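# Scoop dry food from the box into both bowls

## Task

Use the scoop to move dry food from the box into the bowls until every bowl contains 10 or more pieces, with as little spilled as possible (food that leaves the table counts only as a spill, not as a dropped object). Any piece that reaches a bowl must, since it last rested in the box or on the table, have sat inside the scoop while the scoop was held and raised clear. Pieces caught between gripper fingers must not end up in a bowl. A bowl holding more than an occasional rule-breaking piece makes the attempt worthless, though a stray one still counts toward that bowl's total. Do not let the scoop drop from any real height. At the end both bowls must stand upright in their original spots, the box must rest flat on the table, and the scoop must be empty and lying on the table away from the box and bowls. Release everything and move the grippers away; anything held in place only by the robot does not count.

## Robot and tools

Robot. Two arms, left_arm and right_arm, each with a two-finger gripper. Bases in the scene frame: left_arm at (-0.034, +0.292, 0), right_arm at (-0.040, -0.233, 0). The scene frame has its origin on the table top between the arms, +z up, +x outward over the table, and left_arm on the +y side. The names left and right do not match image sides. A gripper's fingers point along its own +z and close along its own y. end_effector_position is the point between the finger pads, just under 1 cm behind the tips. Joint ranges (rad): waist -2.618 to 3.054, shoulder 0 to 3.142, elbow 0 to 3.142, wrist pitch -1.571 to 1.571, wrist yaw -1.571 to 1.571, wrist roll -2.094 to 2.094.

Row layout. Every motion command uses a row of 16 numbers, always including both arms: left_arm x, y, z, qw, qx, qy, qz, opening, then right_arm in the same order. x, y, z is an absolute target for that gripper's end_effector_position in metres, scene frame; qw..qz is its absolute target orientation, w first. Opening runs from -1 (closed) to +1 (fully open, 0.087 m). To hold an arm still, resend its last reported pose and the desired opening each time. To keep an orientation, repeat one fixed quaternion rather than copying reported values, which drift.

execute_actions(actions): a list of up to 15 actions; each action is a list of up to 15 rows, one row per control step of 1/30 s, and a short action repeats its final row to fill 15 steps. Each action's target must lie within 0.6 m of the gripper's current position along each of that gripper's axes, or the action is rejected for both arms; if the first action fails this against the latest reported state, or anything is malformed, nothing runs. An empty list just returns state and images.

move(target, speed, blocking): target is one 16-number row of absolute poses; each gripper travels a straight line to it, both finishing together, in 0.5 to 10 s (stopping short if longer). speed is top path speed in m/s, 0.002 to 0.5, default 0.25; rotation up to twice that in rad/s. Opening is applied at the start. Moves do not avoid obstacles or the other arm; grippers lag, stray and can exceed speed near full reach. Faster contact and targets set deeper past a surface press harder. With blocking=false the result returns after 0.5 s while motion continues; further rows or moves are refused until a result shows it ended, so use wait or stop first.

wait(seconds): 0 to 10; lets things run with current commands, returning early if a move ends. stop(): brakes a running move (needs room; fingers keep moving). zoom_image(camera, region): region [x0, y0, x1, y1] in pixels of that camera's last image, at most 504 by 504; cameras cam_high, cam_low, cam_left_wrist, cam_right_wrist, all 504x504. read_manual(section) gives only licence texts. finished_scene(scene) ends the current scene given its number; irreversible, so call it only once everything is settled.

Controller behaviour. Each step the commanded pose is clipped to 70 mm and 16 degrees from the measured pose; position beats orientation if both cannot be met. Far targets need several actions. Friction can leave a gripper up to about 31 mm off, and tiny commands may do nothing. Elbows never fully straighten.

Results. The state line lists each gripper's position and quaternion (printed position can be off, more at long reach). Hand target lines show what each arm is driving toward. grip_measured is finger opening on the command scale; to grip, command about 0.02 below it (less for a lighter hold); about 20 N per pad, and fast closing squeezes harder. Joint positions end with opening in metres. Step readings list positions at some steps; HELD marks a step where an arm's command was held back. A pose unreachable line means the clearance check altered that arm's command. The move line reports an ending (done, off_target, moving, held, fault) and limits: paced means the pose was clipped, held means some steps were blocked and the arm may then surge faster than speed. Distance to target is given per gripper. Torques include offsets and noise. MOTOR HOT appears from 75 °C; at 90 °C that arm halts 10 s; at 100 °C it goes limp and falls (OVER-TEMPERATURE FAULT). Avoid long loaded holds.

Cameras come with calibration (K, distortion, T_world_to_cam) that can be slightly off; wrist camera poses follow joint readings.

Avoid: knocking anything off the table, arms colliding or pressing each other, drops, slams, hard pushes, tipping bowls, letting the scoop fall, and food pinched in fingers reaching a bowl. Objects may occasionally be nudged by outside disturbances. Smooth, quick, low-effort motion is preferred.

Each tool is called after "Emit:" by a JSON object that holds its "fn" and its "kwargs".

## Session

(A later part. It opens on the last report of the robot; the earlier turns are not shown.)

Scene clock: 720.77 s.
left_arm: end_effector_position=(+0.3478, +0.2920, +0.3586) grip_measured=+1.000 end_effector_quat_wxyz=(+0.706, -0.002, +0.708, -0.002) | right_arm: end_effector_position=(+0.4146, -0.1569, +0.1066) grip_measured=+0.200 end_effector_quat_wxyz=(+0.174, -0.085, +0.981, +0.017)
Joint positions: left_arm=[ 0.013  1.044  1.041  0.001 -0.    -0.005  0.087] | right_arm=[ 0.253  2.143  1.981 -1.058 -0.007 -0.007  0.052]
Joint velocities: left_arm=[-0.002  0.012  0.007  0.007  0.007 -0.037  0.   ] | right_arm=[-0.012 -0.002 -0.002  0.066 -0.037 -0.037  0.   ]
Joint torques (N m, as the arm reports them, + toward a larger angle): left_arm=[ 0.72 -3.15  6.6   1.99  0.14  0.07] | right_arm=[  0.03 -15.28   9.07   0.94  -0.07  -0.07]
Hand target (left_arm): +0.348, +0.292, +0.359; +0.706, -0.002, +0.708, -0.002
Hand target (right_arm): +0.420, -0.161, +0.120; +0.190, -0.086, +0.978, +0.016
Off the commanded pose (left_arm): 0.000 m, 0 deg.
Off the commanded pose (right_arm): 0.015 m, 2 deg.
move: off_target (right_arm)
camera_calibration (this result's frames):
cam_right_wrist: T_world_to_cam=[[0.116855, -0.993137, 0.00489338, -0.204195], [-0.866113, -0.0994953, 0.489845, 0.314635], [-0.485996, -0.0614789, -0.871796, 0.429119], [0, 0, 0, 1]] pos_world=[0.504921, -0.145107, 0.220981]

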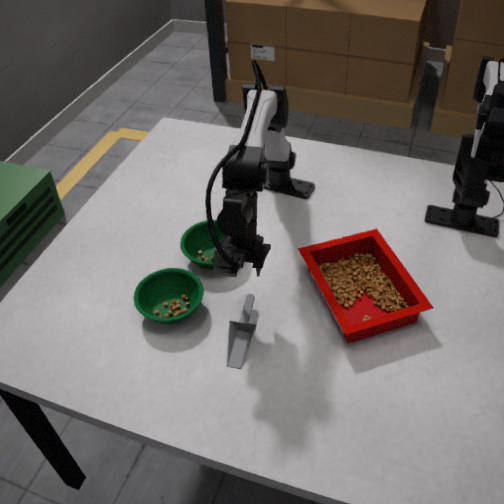

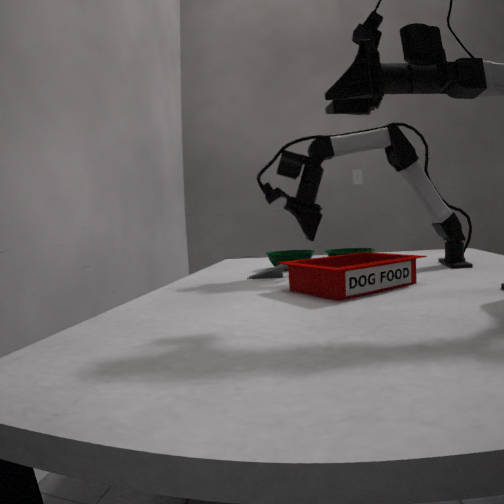

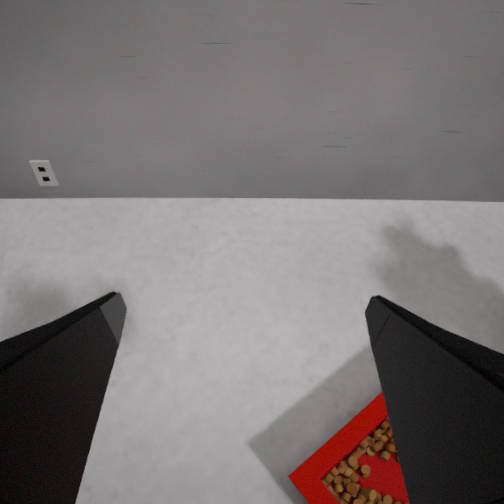

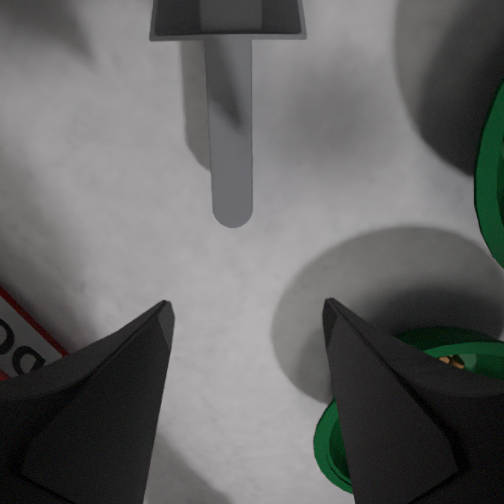

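Emit:
{"fn": "move", "kwargs": {"target": [0.3478,0.2920,0.3586,0.706,-0.002,0.708,-0.002,1, 0.321,-0.185,0.10,0,-0.6293,0.7771,0,0.2], "speed": 0.3}}

Emit:
{"fn": "move", "kwargs": {"target": [0.3478,0.2920,0.3586,0.706,-0.002,0.708,-0.002,1, 0.321,-0.185,0.025,0,-0.6293,0.7771,0,0.2], "speed": 0.12}}

Emit:
{"fn": "move", "kwargs": {"target": [0.3478,0.2920,0.3586,0.706,-0.002,0.708,-0.002,1, 0.303,-0.275,0.025,0,-0.6293,0.7771,0,0.2], "speed": 0.06}}

Emit:
{"fn": "zoom_image", "kwargs": {"camera": "cam_high", "region": [120, 150, 450, 360]}}

Scene clock: 737.90 s.
left_arm: end_effector_position=(+0.3478, +0.2920, +0.3586) grip_measured=+1.000 end_effector_quat_wxyz=(+0.706, -0.002, +0.708, -0.002) | right_arm: end_effector_position=(+0.3278, -0.1867, +0.0959) grip_measured=+0.200 end_effector_quat_wxyz=(+0.005, -0.620, +0.784, +0.005)
Joint positions: left_arm=[ 0.013  1.044  1.041  0.001 -0.    -0.005  0.087] | right_arm=[ 0.31   2.018  1.755 -1.304 -0.012 -1.118  0.052]
Joint velocities: left_arm=[ 0.002 -0.007  0.012  0.037  0.007 -0.007  0.   ] | right_arm=[-0.007 -0.002  0.007 -0.037  0.037 -0.066 -0.002]
Joint torques (N m, as the arm reports them, + toward a larger angle): left_arm=[ 0.72 -3.26  6.54  1.95  0.1   0.07] | right_arm=[  1.45 -14.58   4.2    0.27   0.01  -0.1 ]
Hand target (left_arm): +0.348, +0.292, +0.359; +0.706, -0.002, +0.708, -0.002
Hand target (right_arm): +0.322, -0.186, +0.099; +0.000, -0.630, +0.777, +0.001
Off the commanded pose (left_arm): 0.000 m, 0 deg.
Off the commanded pose (right_arm): 0.008 m, 2 deg.
move: done
camera_calibration (this result's frames):
cam_right_wrist: T_world_to_cam=[[0.960051, -0.278706, 0.0250211, -0.368571], [-0.202163, -0.628996, 0.750663, -0.0997486], [-0.193476, -0.725732, -0.660212, 0.135544], [0, 0, 0, 1]] pos_world=[0.359906, -0.0670954, 0.173588]

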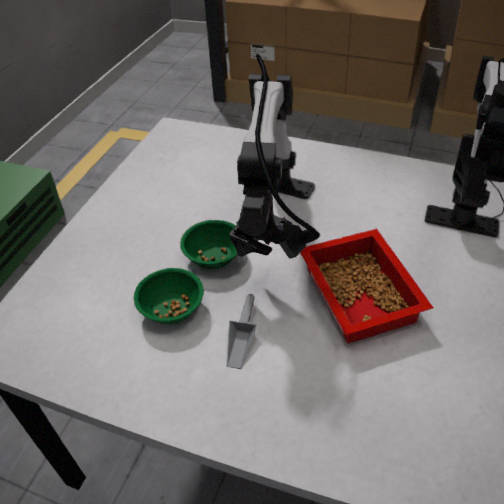

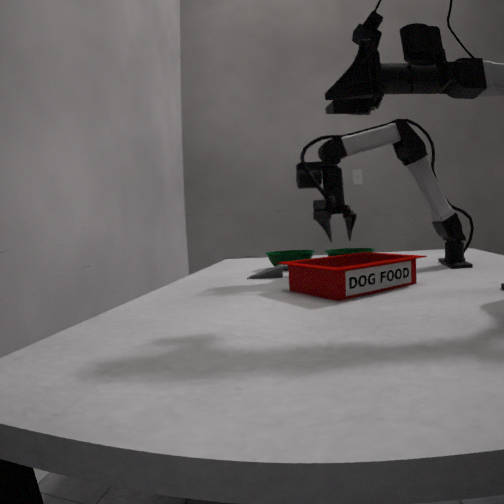

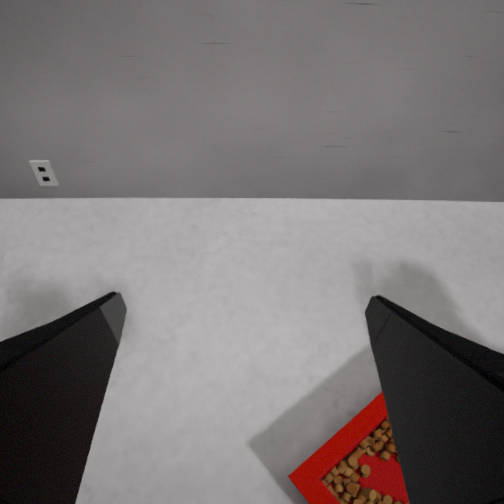

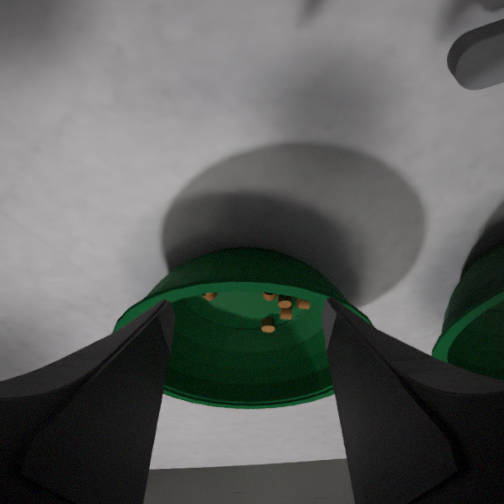

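Scene clock: 739.10 s.
left_arm: end_effector_position=(+0.3478, +0.2920, +0.3586) grip_measured=+1.000 end_effector_quat_wxyz=(+0.706, -0.002, +0.708, -0.002) | right_arm: end_effector_position=(+0.3238, -0.1881, +0.0323) grip_measured=+0.200 end_effector_quat_wxyz=(+0.008, -0.620, +0.784, +0.002)
Joint positions: left_arm=[ 0.013  1.044  1.041  0.001 -0.    -0.005  0.087] | right_arm=[ 0.31   2.03   1.517 -1.045 -0.01  -1.118  0.052]
Joint velocities: left_arm=[-0.012 -0.002 -0.002  0.037 -0.022  0.037  0.   ] | right_arm=[-0.007 -0.007 -0.012  0.022 -0.022  0.051 -0.001]
Joint torques (N m, as the arm reports them, + toward a larger angle): left_arm=[ 0.56 -3.05  6.45  2.01  0.17  0.09] | right_arm=[  1.92 -11.7    4.3    0.47   0.01  -0.06]
Hand target (left_arm): +0.348, +0.292, +0.359; +0.706, -0.002, +0.708, -0.002
Hand target (right_arm): +0.320, -0.185, +0.025; -0.000, -0.629, +0.777, +0.000
Off the commanded pose (left_arm): 0.000 m, 0 deg.
Off the commanded pose (right_arm): 0.008 m, 2 deg.
move: done
camera_calibration (this result's frames):
cam_right_wrist: T_world_to_cam=[[0.959774, -0.278707, 0.033992, -0.3637], [-0.209036, -0.628474, 0.749216, -0.0513247], [-0.187449, -0.726184, -0.661453, 0.0897805], [0, 0, 0, 1]] pos_world=[0.35517, -0.068425, 0.110202]

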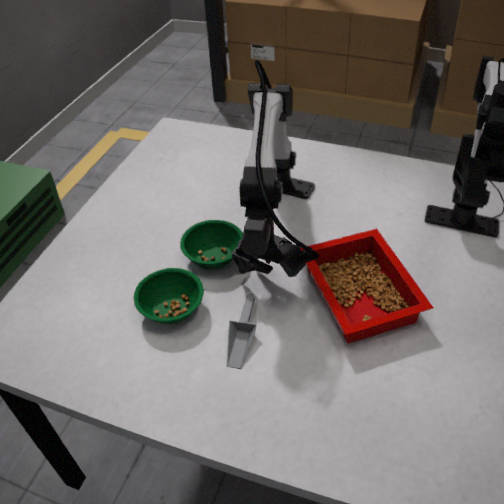

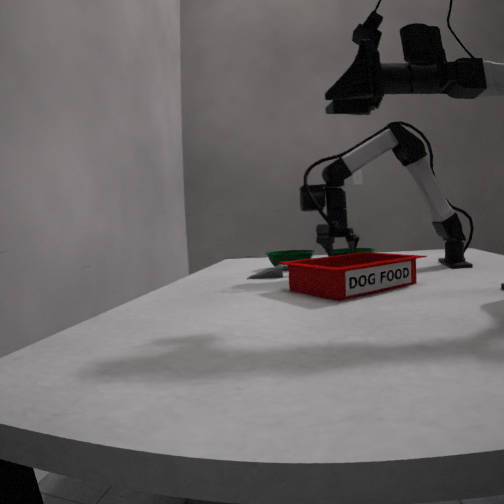

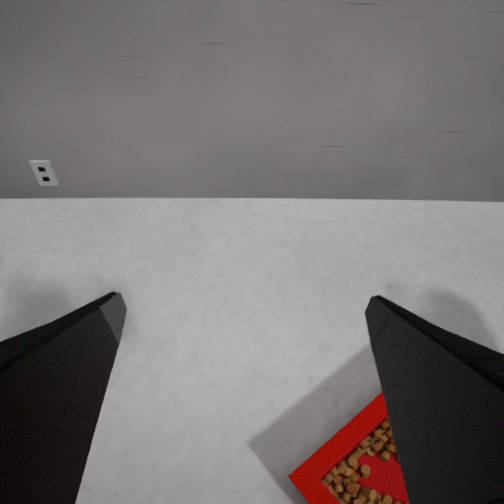

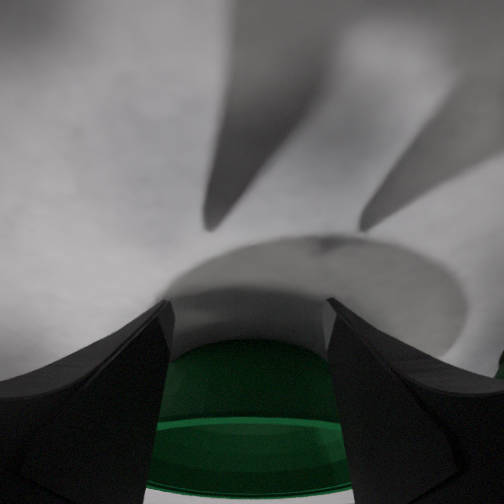

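Scene clock: 740.90 s.
left_arm: end_effector_position=(+0.3478, +0.2920, +0.3586) grip_measured=+1.000 end_effector_quat_wxyz=(+0.706, -0.002, +0.708, -0.002) | right_arm: end_effector_position=(+0.3062, -0.2695, +0.0225) grip_measured=+0.200 end_effector_quat_wxyz=(-0.003, -0.627, +0.779, +0.009)
Joint positions: left_arm=[ 0.013  1.044  1.041  0.001 -0.    -0.005  0.087] | right_arm=[ 0.096  1.966  1.382 -1.002 -0.01  -1.348  0.052]
Joint velocities: left_arm=[-0.007 -0.007  0.002 -0.022 -0.037 -0.051  0.   ] | right_arm=[ 0.007  0.007 -0.017  0.007 -0.11  -0.037  0.001]
Joint torques (N m, as the arm reports them, + toward a larger angle): left_arm=[ 0.64 -3.1   6.52  2.01  0.17  0.11] | right_arm=[ -0.07 -13.48   3.94   0.43   0.04  -0.07]
Hand target (left_arm): +0.348, +0.292, +0.359; +0.706, -0.002, +0.708, -0.002
Hand target (right_arm): +0.304, -0.275, +0.025; -0.001, -0.629, +0.777, -0.000
Off the commanded pose (left_arm): 0.000 m, 0 deg.
Off the commanded pose (right_arm): 0.007 m, 1 deg.
move: done
camera_calibration (this result's frames):
cam_right_wrist: T_world_to_cam=[[0.964782, -0.262865, 0.00990228, -0.36585], [-0.17939, -0.62994, 0.755642, -0.108441], [-0.192394, -0.730806, -0.65491, 0.021005], [0, 0, 0, 1]] pos_world=[0.337553, -0.14913, 0.0993217]

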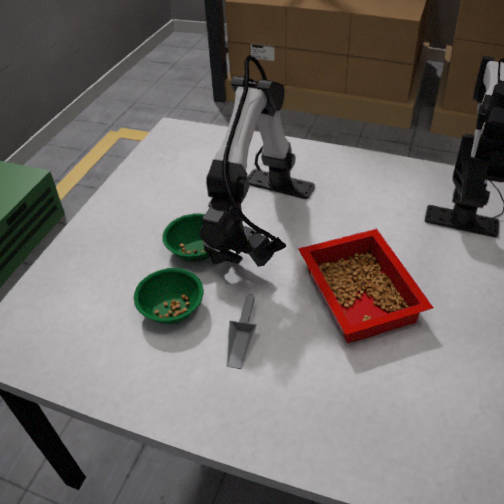

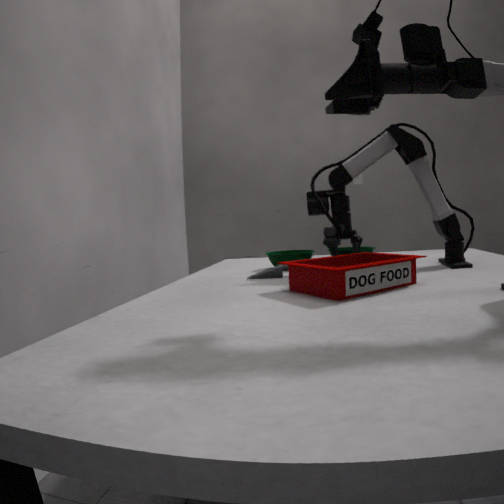

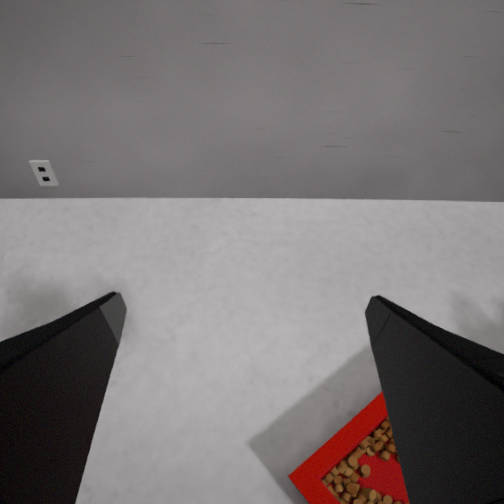

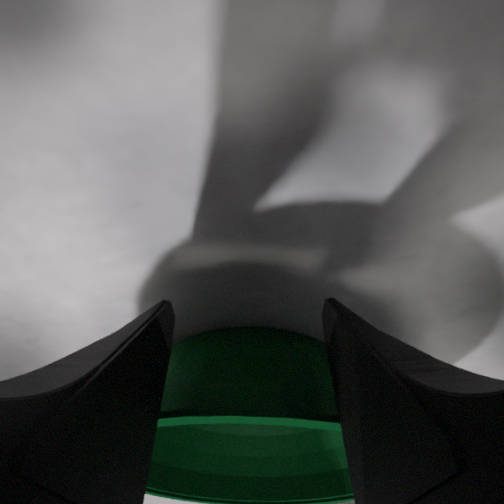

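Region (120, 150, 450, 360) of cam_high's 504x504 image, scaled by 1.527, with more detail than that image has; it fills the top 321 rows of this view, and the rest is white.

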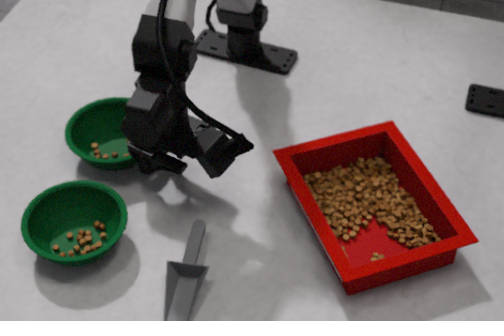

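Emit:
{"fn": "move", "kwargs": {"target": [0.3478,0.2920,0.3586,0.706,-0.002,0.708,-0.002,1, 0.297,-0.294,0.025,0,-0.6293,0.7771,0,0.2], "speed": 0.04}}

Emit:
{"fn": "move", "kwargs": {"target": [0.3478,0.2920,0.3586,0.706,-0.002,0.708,-0.002,1, 0.30,-0.24,0.14,0,-0.6293,0.7771,0,1], "speed": 0.15}}

Emit:
{"fn": "zoom_image", "kwargs": {"camera": "cam_high", "region": [120, 150, 450, 360]}}

Scene clock: 753.73 s.
left_arm: end_effector_position=(+0.3478, +0.2920, +0.3586) grip_measured=+1.000 end_effector_quat_wxyz=(+0.706, -0.002, +0.708, -0.002) | right_arm: end_effector_position=(+0.3000, -0.2885, +0.0221) grip_measured=+0.200 end_effector_quat_wxyz=(-0.002, -0.628, +0.778, +0.009)
Joint positions: left_arm=[ 0.013  1.044  1.041  0.001 -0.    -0.005  0.087] | right_arm=[ 0.042  1.944  1.35  -0.991 -0.01  -1.406  0.052]
Joint velocities: left_arm=[-0.012 -0.002 -0.007  0.022 -0.007 -0.066  0.   ] | right_arm=[-0.027 -0.007 -0.012 -0.022 -0.037  0.022 -0.001]
Joint torques (N m, as the arm reports them, + toward a larger angle): left_arm=[ 0.61 -3.08  6.37  2.02  0.12  0.08] | right_arm=[ -0.06 -13.41   3.84   0.42   0.02  -0.1 ]
Hand target (left_arm): +0.348, +0.292, +0.359; +0.706, -0.002, +0.708, -0.002
Hand target (right_arm): +0.297, -0.294, +0.025; -0.001, -0.629, +0.777, +0.000
Off the commanded pose (left_arm): 0.000 m, 0 deg.
Off the commanded pose (right_arm): 0.007 m, 1 deg.
move: done
camera_calibration (this result's frames):
cam_right_wrist: T_world_to_cam=[[0.965761, -0.2592, 0.0110029, -0.364158], [-0.178021, -0.631248, 0.754874, -0.122019], [-0.188718, -0.730986, -0.655778, 0.0045872], [0, 0, 0, 1]] pos_world=[0.330833, -0.168061, 0.0991242]

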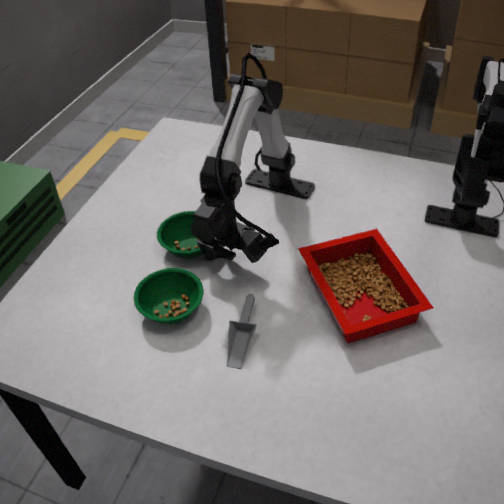

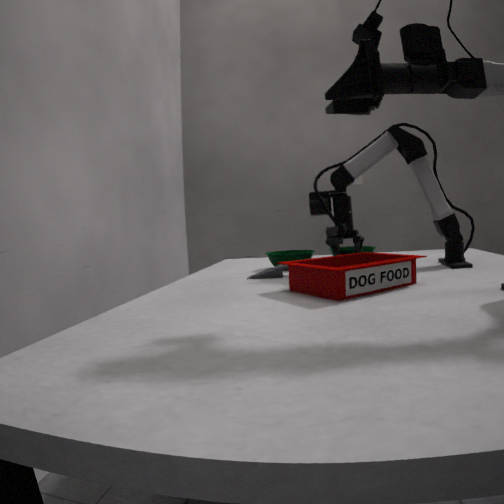

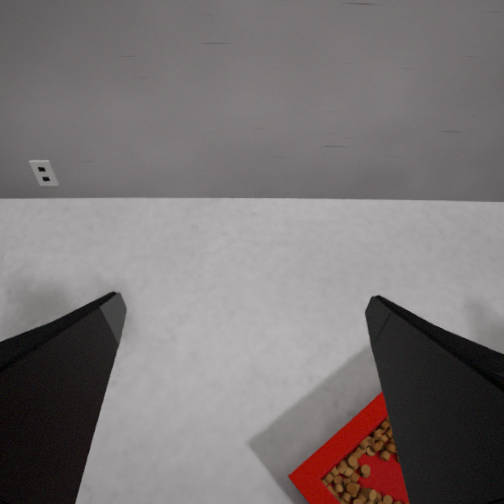

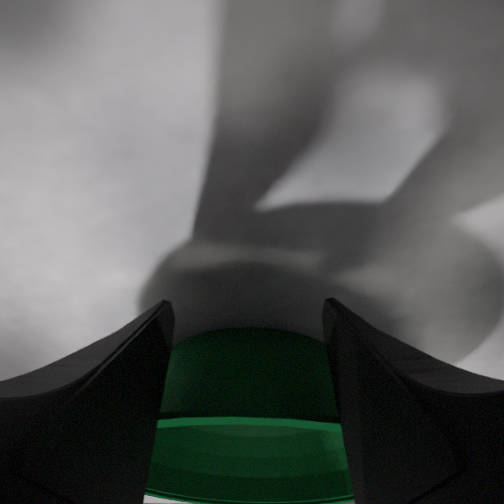

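Scene clock: 755.23 s.
left_arm: end_effector_position=(+0.3478, +0.2920, +0.3586) grip_measured=+1.000 end_effector_quat_wxyz=(+0.706, -0.002, +0.708, -0.002) | right_arm: end_effector_position=(+0.2964, -0.2418, +0.1282) grip_measured=+0.978 end_effector_quat_wxyz=(-0.010, -0.630, +0.776, +0.012)
Joint positions: left_arm=[ 0.013  1.044  1.041  0.001 -0.    -0.005  0.087] | right_arm=[ 0.177  1.887  1.699 -1.413 -0.01  -1.277  0.087]
Joint velocities: left_arm=[-0.007 -0.002 -0.007  0.007 -0.037  0.022  0.   ] | right_arm=[-0.002  0.012  0.012  0.007 -0.007  0.007 -0.   ]
Joint torques (N m, as the arm reports them, + toward a larger angle): left_arm=[ 0.73 -3.28  6.63  2.    0.14  0.09] | right_arm=[  1.35 -12.06   8.28   0.22  -0.01   0.11]
Hand target (left_arm): +0.348, +0.292, +0.359; +0.706, -0.002, +0.708, -0.002
Hand target (right_arm): +0.300, -0.240, +0.140; +0.001, -0.629, +0.777, +0.000
Off the commanded pose (left_arm): 0.000 m, 0 deg.
Off the commanded pose (right_arm): 0.012 m, 2 deg.
move: off_target (right_arm)
camera_calibration (this result's frames):
cam_right_wrist: T_world_to_cam=[[0.967295, -0.253617, -0.00433271, -0.346855], [-0.161649, -0.629514, 0.759988, -0.178394], [-0.195474, -0.734432, -0.649922, 0.107953], [0, 0, 0, 1]] pos_world=[0.327776, -0.120986, 0.204235]

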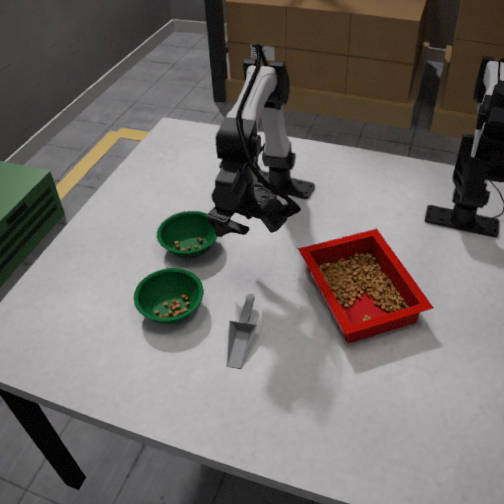

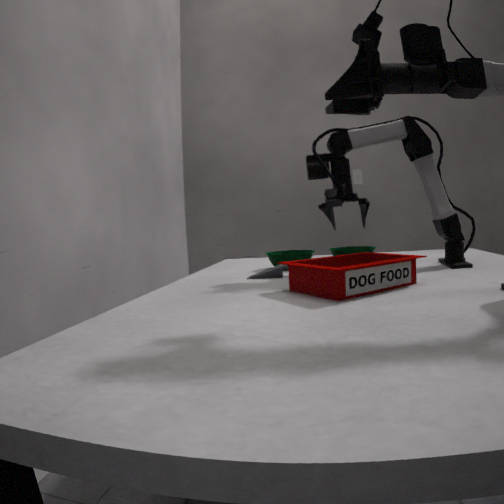

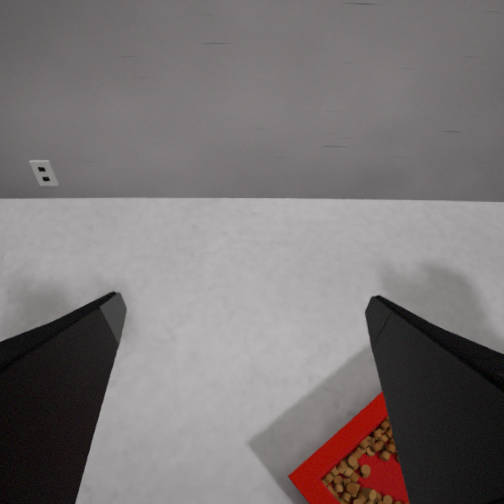

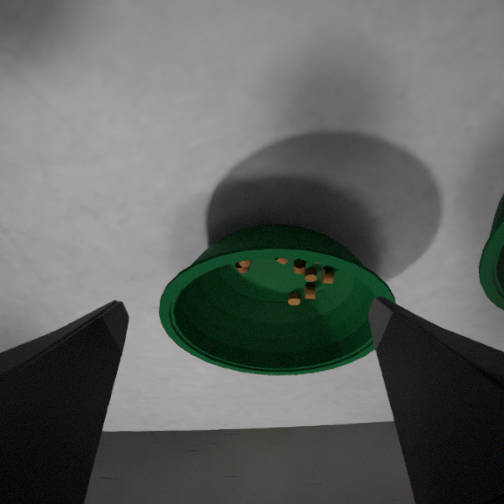

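Region (120, 150, 450, 360) of cam_high's 504x504 image, scaled by 1.527, with more detail than that image has; it fills the top 321 rows of this view, and the rest is white.

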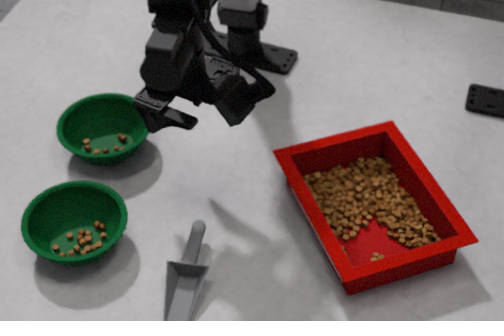

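Bowl is back in place. Move to a rest pose that also views bowl 1 from above to count.

Emit:
{"fn": "move", "kwargs": {"target": [0.3478,0.2920,0.3586,0.706,-0.002,0.708,-0.002,1, 0.20,-0.335,0.20,0.3595,0.2091,0.9057,-0.0830,1], "speed": 0.3}}

Scene clock: 764.90 s.
left_arm: end_effector_position=(+0.3478, +0.2920, +0.3586) grip_measured=+1.000 end_effector_quat_wxyz=(+0.706, -0.002, +0.708, -0.002) | right_arm: end_effector_position=(+0.2033, -0.3336, +0.2015) grip_measured=+0.979 end_effector_quat_wxyz=(+0.352, +0.197, +0.911, -0.080)
Joint positions: left_arm=[ 0.013  1.044  1.041  0.001 -0.    -0.005  0.087] | right_arm=[-0.278  1.034  1.09  -0.889  0.046  0.04   0.087]
Joint velocities: left_arm=[-0.002 -0.002 -0.017 -0.022  0.022  0.022  0.   ] | right_arm=[ 0.002  0.007 -0.017  0.037 -0.037  0.037 -0.001]
Joint torques (N m, as the arm reports them, + toward a larger angle): left_arm=[ 0.72 -3.27  6.39  2.03  0.13  0.05] | right_arm=[ 0.21 -4.3   5.18  1.67  0.14  0.13]
Hand target (left_arm): +0.348, +0.292, +0.359; +0.706, -0.002, +0.708, -0.002
Hand target (right_arm): +0.201, -0.337, +0.200; +0.359, +0.209, +0.906, -0.086
Off the commanded pose (left_arm): 0.000 m, 0 deg.
Off the commanded pose (right_arm): 0.004 m, 2 deg.
move: done
camera_calibration (this result's frames):
cam_right_wrist: T_world_to_cam=[[-0.464824, -0.885382, -0.00606152, -0.199063], [-0.878988, 0.460623, 0.123317, 0.330881], [-0.10639, 0.0626485, -0.992349, 0.386804], [0, 0, 0, 1]] pos_world=[0.239464, -0.352891, 0.341835]

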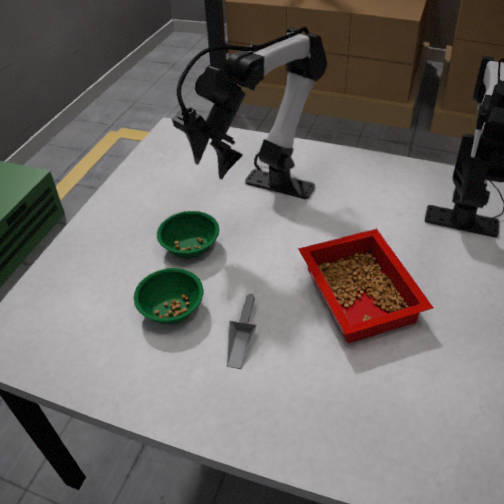

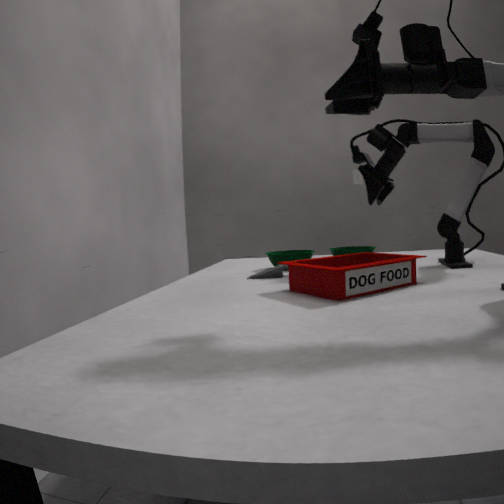

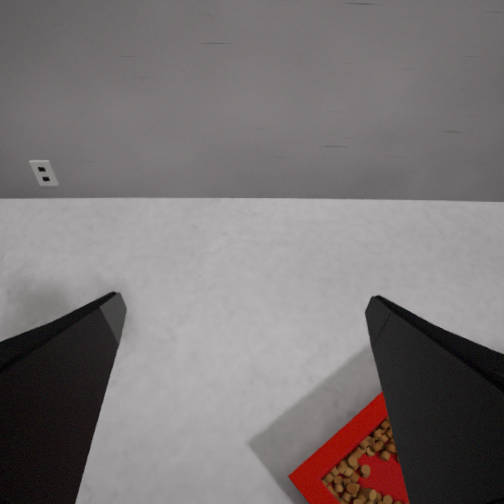

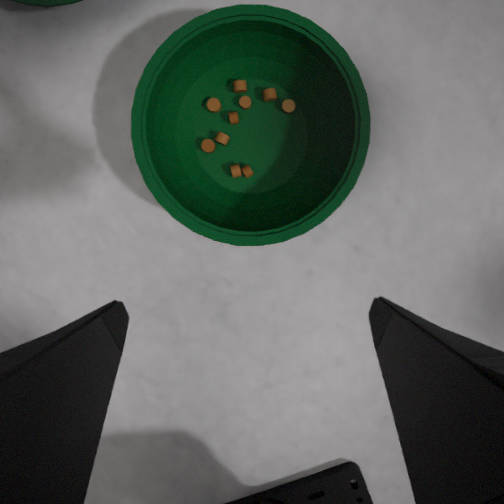

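10 pieces confirmed.

Emit:
{"fn": "finished_scene", "kwargs": {"scene": 1}}

The scene is finished: the task was done.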